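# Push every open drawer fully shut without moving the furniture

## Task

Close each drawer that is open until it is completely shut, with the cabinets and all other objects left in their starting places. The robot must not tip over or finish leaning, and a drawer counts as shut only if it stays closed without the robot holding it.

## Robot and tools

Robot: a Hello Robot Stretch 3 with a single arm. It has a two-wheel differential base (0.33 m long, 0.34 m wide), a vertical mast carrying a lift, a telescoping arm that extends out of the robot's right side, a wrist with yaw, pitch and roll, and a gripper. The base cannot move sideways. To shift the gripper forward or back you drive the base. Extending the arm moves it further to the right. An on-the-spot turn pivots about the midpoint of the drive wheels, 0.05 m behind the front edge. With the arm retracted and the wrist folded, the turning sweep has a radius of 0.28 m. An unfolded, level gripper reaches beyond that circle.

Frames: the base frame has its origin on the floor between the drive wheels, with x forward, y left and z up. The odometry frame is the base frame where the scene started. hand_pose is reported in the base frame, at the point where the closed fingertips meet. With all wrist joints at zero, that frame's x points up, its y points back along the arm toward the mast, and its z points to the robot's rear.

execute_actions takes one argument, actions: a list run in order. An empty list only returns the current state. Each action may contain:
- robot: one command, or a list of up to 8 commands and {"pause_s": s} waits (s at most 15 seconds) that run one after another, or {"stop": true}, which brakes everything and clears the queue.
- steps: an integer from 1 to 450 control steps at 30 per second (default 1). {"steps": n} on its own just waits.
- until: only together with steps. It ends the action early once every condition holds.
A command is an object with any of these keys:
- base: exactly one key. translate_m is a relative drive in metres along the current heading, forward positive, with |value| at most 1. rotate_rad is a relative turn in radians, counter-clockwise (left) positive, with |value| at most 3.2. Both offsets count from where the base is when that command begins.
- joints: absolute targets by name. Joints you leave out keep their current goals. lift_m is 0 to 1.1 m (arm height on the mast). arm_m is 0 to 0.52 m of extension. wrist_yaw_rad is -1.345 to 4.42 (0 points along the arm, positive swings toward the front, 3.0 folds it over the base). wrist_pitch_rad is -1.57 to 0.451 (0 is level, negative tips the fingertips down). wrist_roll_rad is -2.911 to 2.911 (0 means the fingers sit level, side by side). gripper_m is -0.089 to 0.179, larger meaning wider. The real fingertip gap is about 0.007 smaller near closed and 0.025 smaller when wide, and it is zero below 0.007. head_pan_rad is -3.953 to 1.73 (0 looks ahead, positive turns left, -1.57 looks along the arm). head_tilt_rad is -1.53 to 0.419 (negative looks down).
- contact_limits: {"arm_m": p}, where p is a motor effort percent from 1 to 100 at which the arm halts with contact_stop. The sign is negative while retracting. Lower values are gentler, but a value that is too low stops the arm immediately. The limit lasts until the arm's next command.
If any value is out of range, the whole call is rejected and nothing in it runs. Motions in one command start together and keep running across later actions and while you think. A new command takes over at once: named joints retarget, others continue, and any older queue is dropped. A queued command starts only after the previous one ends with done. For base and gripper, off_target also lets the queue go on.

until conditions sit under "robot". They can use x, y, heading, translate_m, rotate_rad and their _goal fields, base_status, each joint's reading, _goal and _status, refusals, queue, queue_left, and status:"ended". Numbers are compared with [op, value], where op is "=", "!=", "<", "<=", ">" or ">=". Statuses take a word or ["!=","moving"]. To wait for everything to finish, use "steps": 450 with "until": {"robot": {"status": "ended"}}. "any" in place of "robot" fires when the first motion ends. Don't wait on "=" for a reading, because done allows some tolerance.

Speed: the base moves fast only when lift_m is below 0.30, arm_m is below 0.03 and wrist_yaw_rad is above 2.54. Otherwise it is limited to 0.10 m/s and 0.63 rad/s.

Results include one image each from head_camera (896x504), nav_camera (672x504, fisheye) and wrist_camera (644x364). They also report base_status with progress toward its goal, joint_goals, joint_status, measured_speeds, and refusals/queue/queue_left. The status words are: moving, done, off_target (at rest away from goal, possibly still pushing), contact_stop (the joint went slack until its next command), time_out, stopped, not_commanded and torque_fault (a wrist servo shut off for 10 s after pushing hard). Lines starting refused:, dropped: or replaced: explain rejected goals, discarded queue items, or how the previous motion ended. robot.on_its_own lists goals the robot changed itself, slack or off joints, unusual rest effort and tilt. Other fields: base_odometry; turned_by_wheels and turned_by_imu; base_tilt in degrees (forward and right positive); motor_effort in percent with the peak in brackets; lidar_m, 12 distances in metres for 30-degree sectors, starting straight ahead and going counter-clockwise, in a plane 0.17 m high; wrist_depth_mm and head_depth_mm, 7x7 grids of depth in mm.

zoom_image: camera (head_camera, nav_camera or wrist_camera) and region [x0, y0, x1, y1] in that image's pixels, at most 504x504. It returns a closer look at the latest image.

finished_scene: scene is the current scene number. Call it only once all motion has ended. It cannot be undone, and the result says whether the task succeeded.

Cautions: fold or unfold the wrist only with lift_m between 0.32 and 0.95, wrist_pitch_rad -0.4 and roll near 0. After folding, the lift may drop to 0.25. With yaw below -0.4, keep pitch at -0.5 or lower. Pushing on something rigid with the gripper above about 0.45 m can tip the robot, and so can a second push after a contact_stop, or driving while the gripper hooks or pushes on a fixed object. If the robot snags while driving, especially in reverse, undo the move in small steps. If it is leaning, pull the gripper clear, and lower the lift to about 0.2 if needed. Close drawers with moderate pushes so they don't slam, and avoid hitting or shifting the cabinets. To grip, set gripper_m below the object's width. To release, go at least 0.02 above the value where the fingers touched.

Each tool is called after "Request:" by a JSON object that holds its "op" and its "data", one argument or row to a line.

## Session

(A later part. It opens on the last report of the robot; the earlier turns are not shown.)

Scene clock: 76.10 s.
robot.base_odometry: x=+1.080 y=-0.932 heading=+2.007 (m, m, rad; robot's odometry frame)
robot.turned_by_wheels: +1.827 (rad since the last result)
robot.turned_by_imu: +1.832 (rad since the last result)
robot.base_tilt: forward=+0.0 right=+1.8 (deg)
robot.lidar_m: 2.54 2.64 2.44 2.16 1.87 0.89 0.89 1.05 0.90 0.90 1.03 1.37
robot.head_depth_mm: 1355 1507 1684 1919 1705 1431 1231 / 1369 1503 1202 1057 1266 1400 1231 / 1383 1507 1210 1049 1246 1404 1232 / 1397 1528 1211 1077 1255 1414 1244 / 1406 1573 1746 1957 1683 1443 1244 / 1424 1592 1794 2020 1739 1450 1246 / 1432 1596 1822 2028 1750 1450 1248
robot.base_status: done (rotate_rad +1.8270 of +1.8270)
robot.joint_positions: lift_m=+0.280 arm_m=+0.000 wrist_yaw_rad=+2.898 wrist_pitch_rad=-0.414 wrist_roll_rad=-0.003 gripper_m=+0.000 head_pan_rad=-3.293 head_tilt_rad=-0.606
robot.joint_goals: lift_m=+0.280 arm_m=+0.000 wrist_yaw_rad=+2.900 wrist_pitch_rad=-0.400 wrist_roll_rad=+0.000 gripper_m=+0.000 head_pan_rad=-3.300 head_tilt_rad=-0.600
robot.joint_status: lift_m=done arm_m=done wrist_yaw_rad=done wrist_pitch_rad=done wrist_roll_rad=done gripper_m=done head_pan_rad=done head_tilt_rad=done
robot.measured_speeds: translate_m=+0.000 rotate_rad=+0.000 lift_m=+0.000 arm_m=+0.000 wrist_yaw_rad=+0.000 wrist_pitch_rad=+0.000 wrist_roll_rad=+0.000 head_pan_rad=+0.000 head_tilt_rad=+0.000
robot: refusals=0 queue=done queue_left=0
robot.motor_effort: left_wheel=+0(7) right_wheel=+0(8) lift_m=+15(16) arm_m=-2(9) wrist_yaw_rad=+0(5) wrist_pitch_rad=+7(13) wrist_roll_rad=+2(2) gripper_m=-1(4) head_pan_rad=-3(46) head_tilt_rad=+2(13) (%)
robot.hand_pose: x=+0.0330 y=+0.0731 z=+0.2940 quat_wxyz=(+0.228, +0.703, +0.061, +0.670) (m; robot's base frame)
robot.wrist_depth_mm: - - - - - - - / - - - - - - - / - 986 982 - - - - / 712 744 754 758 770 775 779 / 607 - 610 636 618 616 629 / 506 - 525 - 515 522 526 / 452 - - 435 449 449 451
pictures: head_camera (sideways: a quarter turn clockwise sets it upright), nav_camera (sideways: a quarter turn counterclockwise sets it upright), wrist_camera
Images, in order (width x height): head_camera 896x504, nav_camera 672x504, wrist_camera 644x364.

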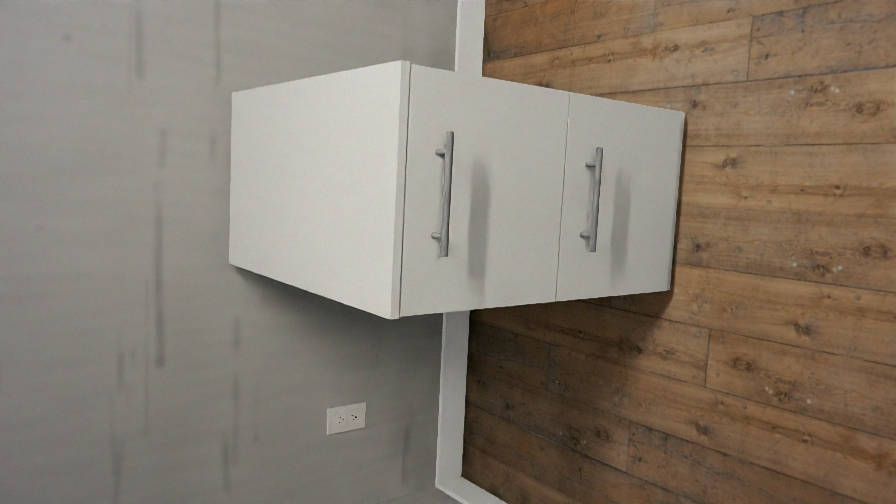

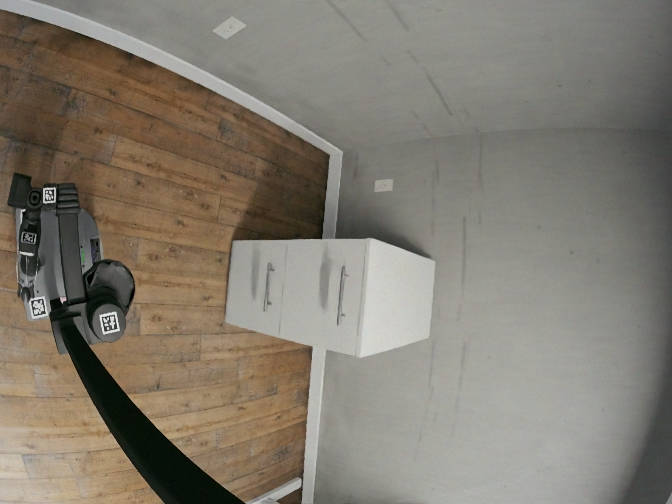

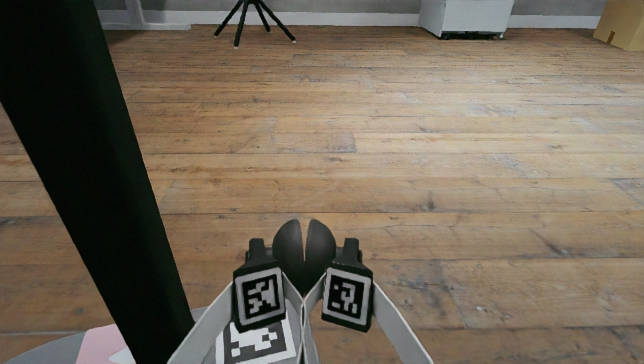

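B is closed. Now to the tall cabinet.

Request:
{"op": "execute_actions", "data": {
  "actions": [
    {"robot": {"base": {"translate_m": 1.0}, "joints": {"head_pan_rad": -1.57, "head_tilt_rad": -0.6}}, "steps": 300, "until": {"robot": {"translate_m": [">", 0.80]}}},
    {"robot": {"base": {"translate_m": 1.0}}, "steps": 450, "until": {"robot": {"status": "ended"}}},
    {"robot": {"base": {"rotate_rad": -0.256}, "joints": {"lift_m": 0.64}}, "steps": 100, "until": {"robot": {"lift_m": [">", 0.33]}}},
    {"robot": {"joints": {"wrist_yaw_rad": 0.0}}, "steps": 200, "until": {"robot": {"wrist_yaw_rad": ["<", 1.0]}}},
    {"robot": {"joints": {"wrist_pitch_rad": 0.0, "arm_m": 0.15}}, "steps": 300, "until": {"robot": {"status": "ended"}}}
  ]
}}

Scene clock: 88.67 s.
robot.base_odometry: x=+0.316 y=+0.708 heading=+1.751 (m, m, rad; robot's odometry frame)
robot.turned_by_wheels: -0.256 (rad since the last result)
robot.turned_by_imu: -0.251 (rad since the last result)
robot.base_tilt: forward=-0.1 right=+1.8 (deg)
robot.lidar_m: 1.40 0.79 0.84 1.58 1.90 2.66 2.66 1.91 0.89 0.86 0.89 1.46
robot.head_depth_mm: 1122 887 782 896 1210 1369 1256 / 1132 894 783 897 1205 1373 - / 1139 901 770 897 1206 - 1191 / 1142 909 769 896 1207 1376 1240 / 1139 916 771 897 1207 1383 1242 / 1145 922 782 898 1209 1384 1245 / 1140 930 784 899 1210 1415 1248
robot.base_status: done (rotate_rad -0.2560 of -0.2560)
robot.joint_positions: lift_m=+0.640 arm_m=+0.150 wrist_yaw_rad=+0.001 wrist_pitch_rad=-0.025 wrist_roll_rad=-0.003 gripper_m=+0.000 head_pan_rad=-1.577 head_tilt_rad=-0.605
robot.joint_goals: lift_m=+0.640 arm_m=+0.150 wrist_yaw_rad=+0.000 wrist_pitch_rad=+0.000 wrist_roll_rad=+0.000 gripper_m=+0.000 head_pan_rad=-1.570 head_tilt_rad=-0.600
robot.joint_status: lift_m=done arm_m=done wrist_yaw_rad=done wrist_pitch_rad=done wrist_roll_rad=done gripper_m=done head_pan_rad=done head_tilt_rad=done
robot.measured_speeds: translate_m=+0.000 rotate_rad=+0.000 lift_m=+0.000 arm_m=+0.000 wrist_yaw_rad=+0.000 wrist_pitch_rad=+0.000 wrist_roll_rad=+0.000 head_pan_rad=+0.000 head_tilt_rad=+0.000
robot: refusals=0 queue=done queue_left=0
robot.motor_effort: left_wheel=+0(7) right_wheel=-2(6) lift_m=+26(27) arm_m=+3(3) wrist_yaw_rad=-1(4) wrist_pitch_rad=+13(15) wrist_roll_rad=+1(1) gripper_m=-2(2) head_pan_rad=+2(45) head_tilt_rad=+2(1) (%)
robot.hand_pose: x=-0.0211 y=-0.5503 z=+0.7480 quat_wxyz=(+0.708, +0.009, -0.706, -0.009) (m; robot's base frame)
robot.wrist_depth_mm: 324 325 328 332 337 340 342 / 333 334 338 343 348 351 351 / 342 344 347 352 356 359 363 / 352 354 358 363 368 370 374 / 362 365 369 370 488 496 502 / 482 485 491 - 501 510 - / 495 493 509 512 519 524 -
pictures: head_camera (sideways: a quarter turn clockwise sets it upright), nav_camera (sideways: a quarter turn counterclockwise sets it upright), wrist_camera
Images, in order (width x height): head_camera 896x504, nav_camera 672x504, wrist_camera 644x364.

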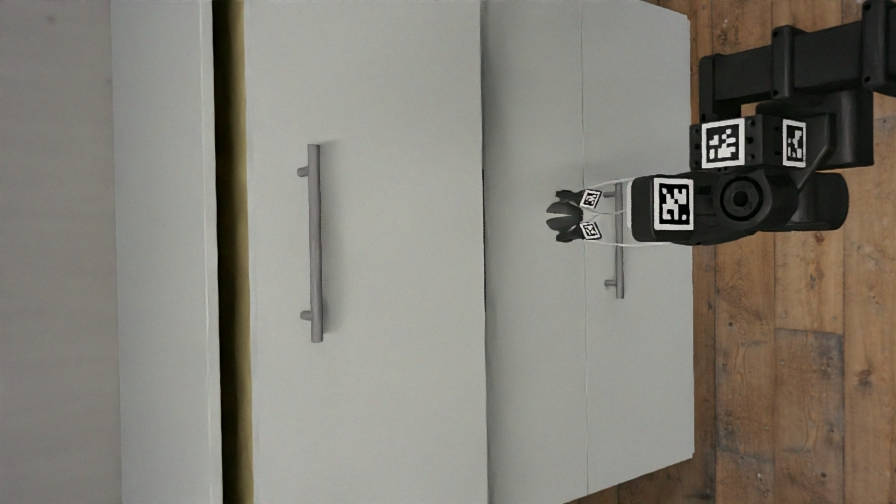

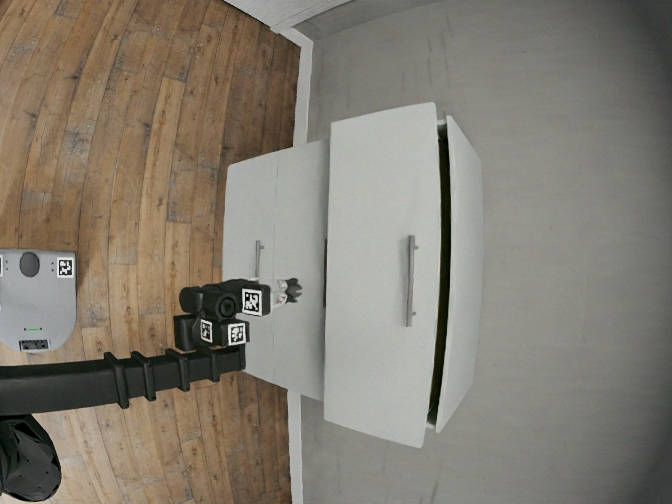

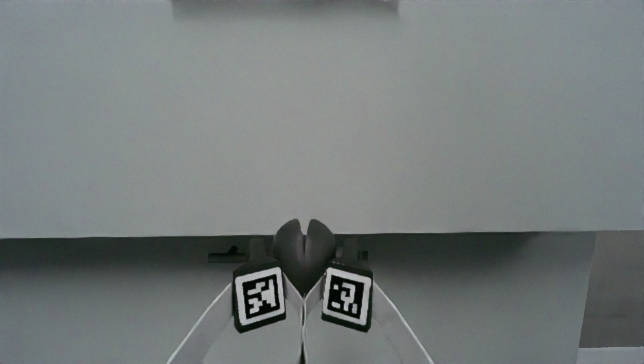

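Request:
{"op": "execute_actions", "data": {
  "actions": [
    {"robot": [{"joints": {"lift_m": 0.612, "arm_m": 0.328}}, {"joints": {"arm_m": 0.42}, "contact_limits": {"arm_m": 18}}], "steps": 450, "until": {"robot": {"status": "ended"}}}
  ]
}}

Scene clock: 91.90 s.
robot.base_odometry: x=+0.316 y=+0.708 heading=+1.751 (m, m, rad; robot's odometry frame)
robot.turned_by_wheels: +0.000 (rad since the last result)
robot.turned_by_imu: -0.002 (rad since the last result)
robot.base_tilt: forward=+0.0 right=+1.8 (deg)
robot.lidar_m: 1.40 0.79 0.84 1.59 1.90 2.65 2.65 1.91 0.89 0.86 0.89 1.46
robot.head_depth_mm: 1129 891 788 901 1207 1372 1258 / 1143 898 786 903 1167 1385 1233 / 1145 904 788 904 - 1389 1238 / 1141 912 774 887 1224 1380 1239 / 1142 918 774 903 1207 1381 1240 / 1145 929 789 904 1212 1383 1245 / 1142 932 789 903 1210 1417 1250
robot.base_status: done (rotate_rad -0.2561 of -0.2560)
robot.joint_positions: lift_m=+0.612 arm_m=+0.337 wrist_yaw_rad=+0.002 wrist_pitch_rad=-0.028 wrist_roll_rad=-0.003 gripper_m=+0.000 head_pan_rad=-1.577 head_tilt_rad=-0.605
robot.joint_goals: lift_m=+0.612 arm_m=+0.338 wrist_yaw_rad=+0.000 wrist_pitch_rad=+0.000 wrist_roll_rad=+0.000 gripper_m=+0.000 head_pan_rad=-1.570 head_tilt_rad=-0.600
robot.joint_status: lift_m=done arm_m=contact_stop wrist_yaw_rad=done wrist_pitch_rad=done wrist_roll_rad=done gripper_m=done head_pan_rad=done head_tilt_rad=done
robot.measured_speeds: translate_m=+0.000 rotate_rad=-0.001 lift_m=+0.000 arm_m=-0.008 wrist_yaw_rad=+0.030 wrist_pitch_rad=+0.024 wrist_roll_rad=+0.000 head_pan_rad=+0.000 head_tilt_rad=+0.000
robot: refusals=0 queue=dropped queue_left=0
robot.on_its_own: arm_m is slack since a contact_stop, until your next command for it (your +0.420 is given up)
robot.motor_effort: left_wheel=-2(1) right_wheel=+2(2) lift_m=+15(27) arm_m=+6(19) wrist_yaw_rad=-2(2) wrist_pitch_rad=+14(16) wrist_roll_rad=+1(1) gripper_m=-2(3) head_pan_rad=+3(3) head_tilt_rad=+2(1) (%)
robot.contact_limits: arm_m 18 (drawing in: default 23, maximum 38; extending or still: default 33, maximum 53)
robot.hand_pose: x=-0.0209 y=-0.7379 z=+0.7198 quat_wxyz=(+0.708, +0.011, -0.706, -0.009) (m; robot's base frame)
robot.wrist_depth_mm: 158 159 160 162 164 166 167 / 162 164 165 167 169 170 173 / 167 168 170 171 174 175 177 / 171 172 175 176 179 181 183 / 177 178 180 181 184 186 188 / 181 184 184 - 190 192 194 / 299 300 305 307 313 314 319
pictures: head_camera (sideways: a quarter turn clockwise sets it upright), nav_camera (sideways: a quarter turn counterclockwise sets it upright), wrist_camera
Images, in order (width x height): head_camera 896x504, nav_camera 672x504, wrist_camera 644x364.

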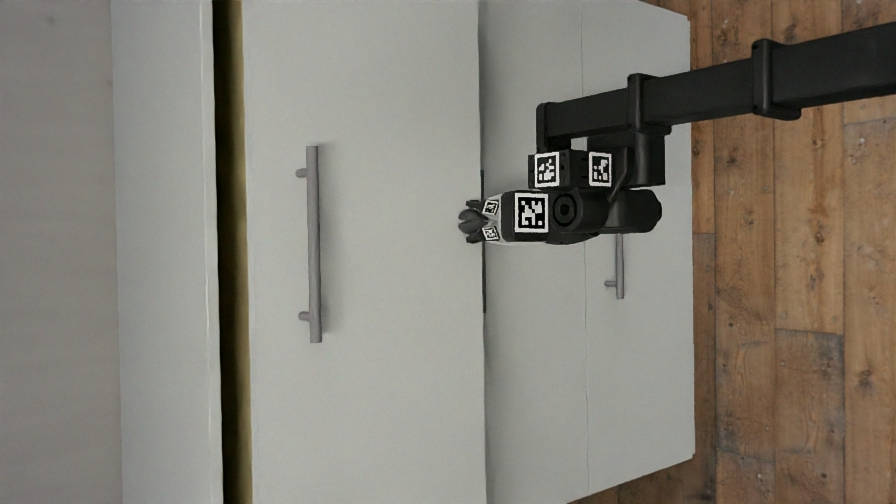

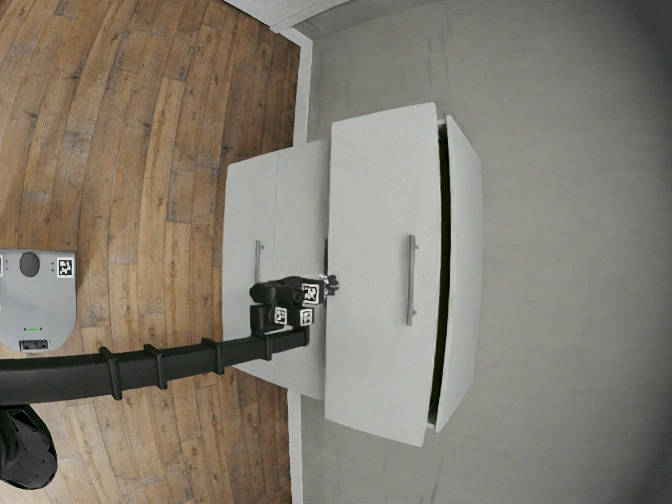

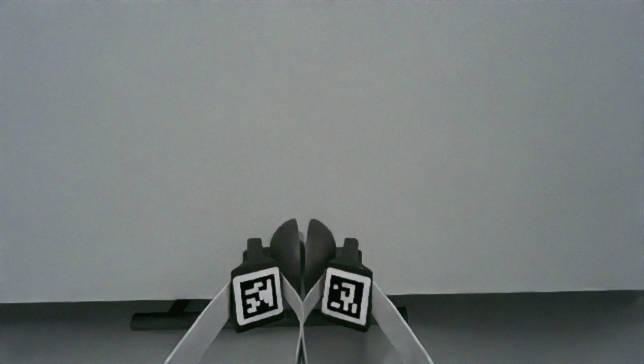

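Request:
{"op": "execute_actions", "data": {
  "actions": [
    {"robot": {"joints": {"arm_m": 0.42}, "contact_limits": {"arm_m": 24}}, "steps": 450, "until": {"robot": {"status": "ended"}}}
  ]
}}

Scene clock: 93.90 s.
robot.base_odometry: x=+0.316 y=+0.708 heading=+1.751 (m, m, rad; robot's odometry frame)
robot.turned_by_wheels: +0.000 (rad since the last result)
robot.turned_by_imu: -0.003 (rad since the last result)
robot.base_tilt: forward=+0.0 right=+1.8 (deg)
robot.lidar_m: 1.41 0.79 0.84 1.59 1.90 2.65 2.65 1.91 0.89 0.86 0.89 1.46
robot.head_depth_mm: 1127 832 882 1032 1205 1376 1253 / 1139 839 880 1030 1178 1373 1238 / 1145 844 882 990 1275 1367 1236 / 1141 849 882 985 1219 1381 1237 / 1145 857 880 1032 1202 1380 1238 / 1140 863 883 1034 1206 1387 1243 / 1142 869 882 1005 1205 1419 1248
robot.base_status: done (rotate_rad -0.2559 of -0.2560)
robot.joint_positions: lift_m=+0.612 arm_m=+0.420 wrist_yaw_rad=+0.007 wrist_pitch_rad=-0.025 wrist_roll_rad=-0.003 gripper_m=+0.000 head_pan_rad=-1.577 head_tilt_rad=-0.604
robot.joint_goals: lift_m=+0.612 arm_m=+0.420 wrist_yaw_rad=+0.000 wrist_pitch_rad=+0.000 wrist_roll_rad=+0.000 gripper_m=+0.000 head_pan_rad=-1.570 head_tilt_rad=-0.600
robot.joint_status: lift_m=done arm_m=done wrist_yaw_rad=done wrist_pitch_rad=done wrist_roll_rad=done gripper_m=done head_pan_rad=done head_tilt_rad=done
robot.measured_speeds: translate_m=+0.000 rotate_rad=+0.000 lift_m=+0.000 arm_m=+0.000 wrist_yaw_rad=+0.000 wrist_pitch_rad=+0.000 wrist_roll_rad=+0.000 head_pan_rad=+0.000 head_tilt_rad=+0.000
robot: refusals=0 queue=done queue_left=0
robot.motor_effort: left_wheel=+2(3) right_wheel=-4(7) lift_m=+16(16) arm_m=+5(21) wrist_yaw_rad=-4(5) wrist_pitch_rad=+13(17) wrist_roll_rad=+1(1) gripper_m=-2(3) head_pan_rad=+4(4) head_tilt_rad=+1(2) (%)
robot.contact_limits: arm_m 24 (drawing in: default 23, maximum 38; extending or still: default 33, maximum 53)
robot.hand_pose: x=-0.0196 y=-0.8201 z=+0.7205 quat_wxyz=(+0.708, +0.012, -0.706, -0.007) (m; robot's base frame)
robot.wrist_depth_mm: 159 160 161 163 165 166 168 / 163 164 166 168 169 171 173 / 167 168 171 172 174 176 177 / 172 174 175 177 179 181 183 / 177 179 180 182 185 187 189 / 183 184 185 - 190 192 195 / 207 210 213 215 216 220 222
pictures: head_camera (sideways: a quarter turn clockwise sets it upright), nav_camera (sideways: a quarter turn counterclockwise sets it upright), wrist_camera
Images, in order (width x height): head_camera 896x504, nav_camera 672x504, wrist_camera 644x364.

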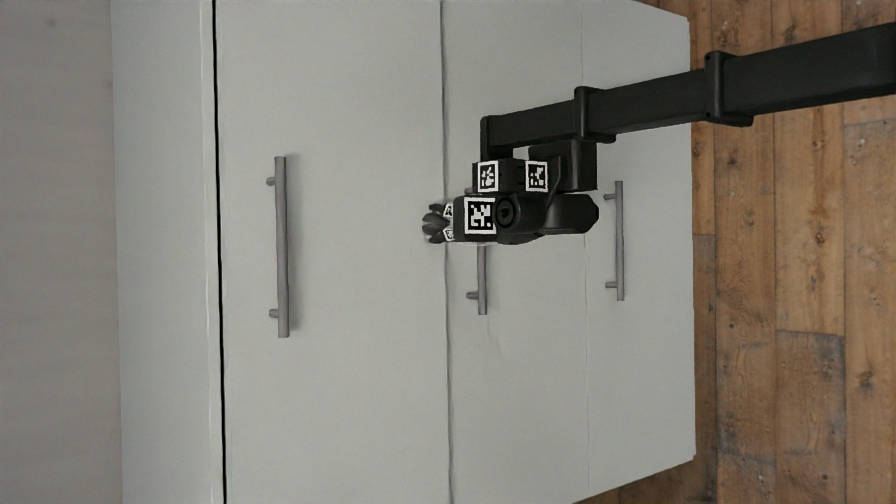

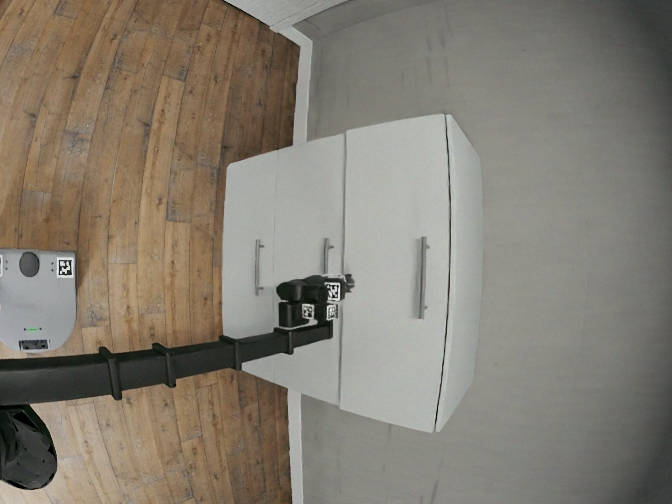

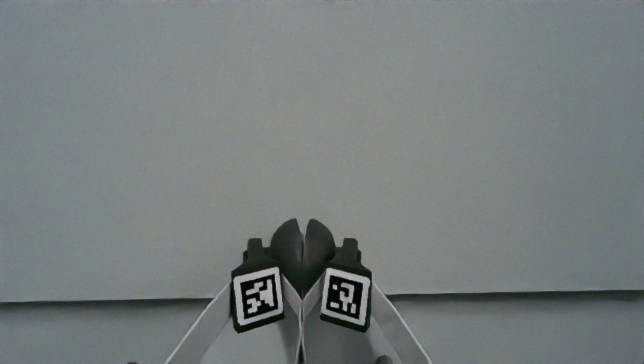

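Request:
{"op": "execute_actions", "data": {
  "actions": [
    {"robot": {"joints": {"arm_m": 0.445}, "contact_limits": {"arm_m": 22}}, "steps": 450, "until": {"robot": {"status": "ended"}}},
    {"robot": {"joints": {"arm_m": 0.36}}, "steps": 450, "until": {"robot": {"status": "ended"}}}
  ]
}}

Scene clock: 96.70 s.
robot.base_odometry: x=+0.316 y=+0.708 heading=+1.751 (m, m, rad; robot's odometry frame)
robot.turned_by_wheels: +0.000 (rad since the last result)
robot.turned_by_imu: -0.001 (rad since the last result)
robot.base_tilt: forward=-0.1 right=+1.8 (deg)
robot.lidar_m: 1.41 0.79 0.84 1.59 1.90 2.65 2.65 1.92 0.90 0.86 0.88 1.46
robot.head_depth_mm: 1134 842 900 1029 1205 1377 1257 / 1144 839 901 1035 1178 1374 1235 / 1143 844 902 1025 - 1369 1238 / 1138 854 900 1021 1221 1378 1243 / 1141 860 898 1029 1205 1380 1243 / 1138 868 899 1034 1209 1391 1243 / 1141 869 900 1029 1204 1414 1247
robot.base_status: done (rotate_rad -0.2560 of -0.2560)
robot.joint_positions: lift_m=+0.612 arm_m=+0.360 wrist_yaw_rad=+0.001 wrist_pitch_rad=-0.025 wrist_roll_rad=-0.003 gripper_m=+0.000 head_pan_rad=-1.577 head_tilt_rad=-0.603
robot.joint_goals: lift_m=+0.612 arm_m=+0.360 wrist_yaw_rad=+0.000 wrist_pitch_rad=+0.000 wrist_roll_rad=+0.000 gripper_m=+0.000 head_pan_rad=-1.570 head_tilt_rad=-0.600
robot.joint_status: lift_m=done arm_m=done wrist_yaw_rad=done wrist_pitch_rad=done wrist_roll_rad=done gripper_m=done head_pan_rad=done head_tilt_rad=done
robot.measured_speeds: translate_m=+0.000 rotate_rad=+0.000 lift_m=+0.000 arm_m=+0.000 wrist_yaw_rad=+0.000 wrist_pitch_rad=+0.000 wrist_roll_rad=+0.000 head_pan_rad=+0.000 head_tilt_rad=+0.000
robot: refusals=0 queue=done queue_left=0
robot.motor_effort: left_wheel=+0(4) right_wheel=-1(9) lift_m=+16(15) arm_m=-2(23) wrist_yaw_rad=-1(5) wrist_pitch_rad=+13(19) wrist_roll_rad=+1(1) gripper_m=-1(2) head_pan_rad=+4(2) head_tilt_rad=+1(2) (%)
robot.hand_pose: x=-0.0211 y=-0.7608 z=+0.7205 quat_wxyz=(+0.708, +0.010, -0.706, -0.009) (m; robot's base frame)
robot.wrist_depth_mm: 226 229 232 235 238 242 243 / 233 236 239 242 245 247 250 / 240 243 246 248 252 256 259 / 247 249 252 256 259 263 267 / 253 256 259 262 266 270 274 / 260 265 266 - 276 279 283 / 270 267 271 279 283 289 293
pictures: head_camera (sideways: a quarter turn clockwise sets it upright), nav_camera (sideways: a quarter turn counterclockwise sets it upright), wrist_camera
replaced: robot.arm_m: its motion had ended contact_stop
Images, in order (width x height): head_camera 896x504, nav_camera 672x504, wrist_camera 644x364.

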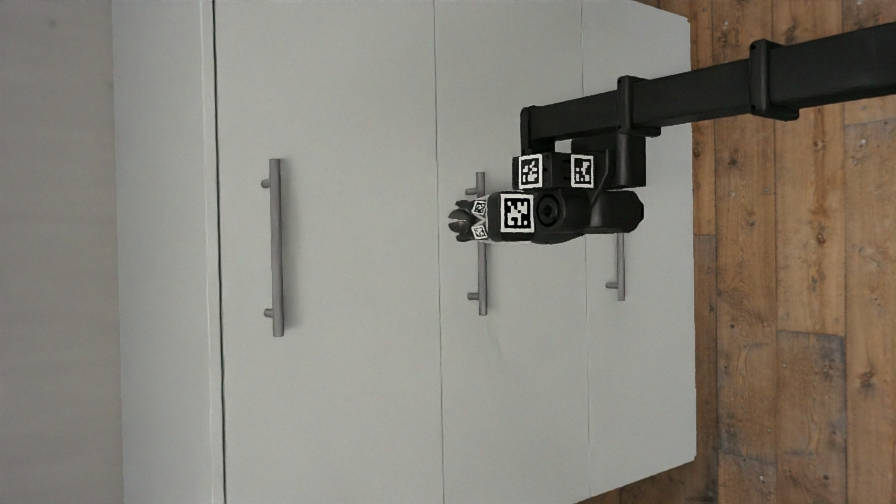

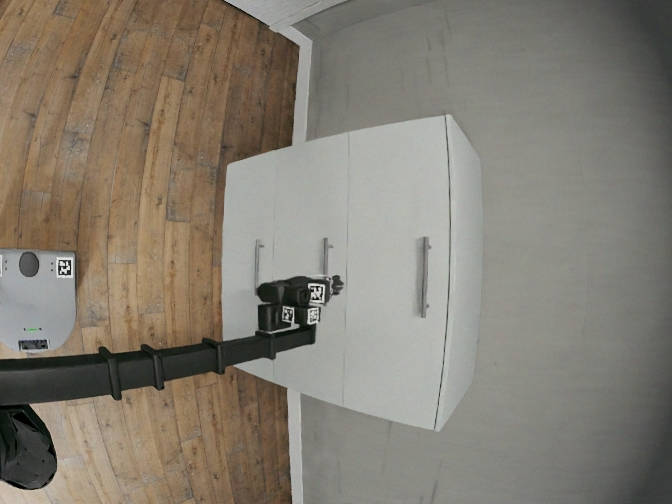

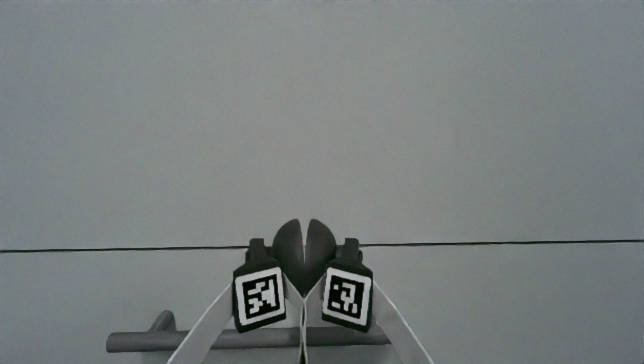

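Request:
{"op": "finished_scene", "data": {
  "scene": 1
}}

The scene is finished: the task was done.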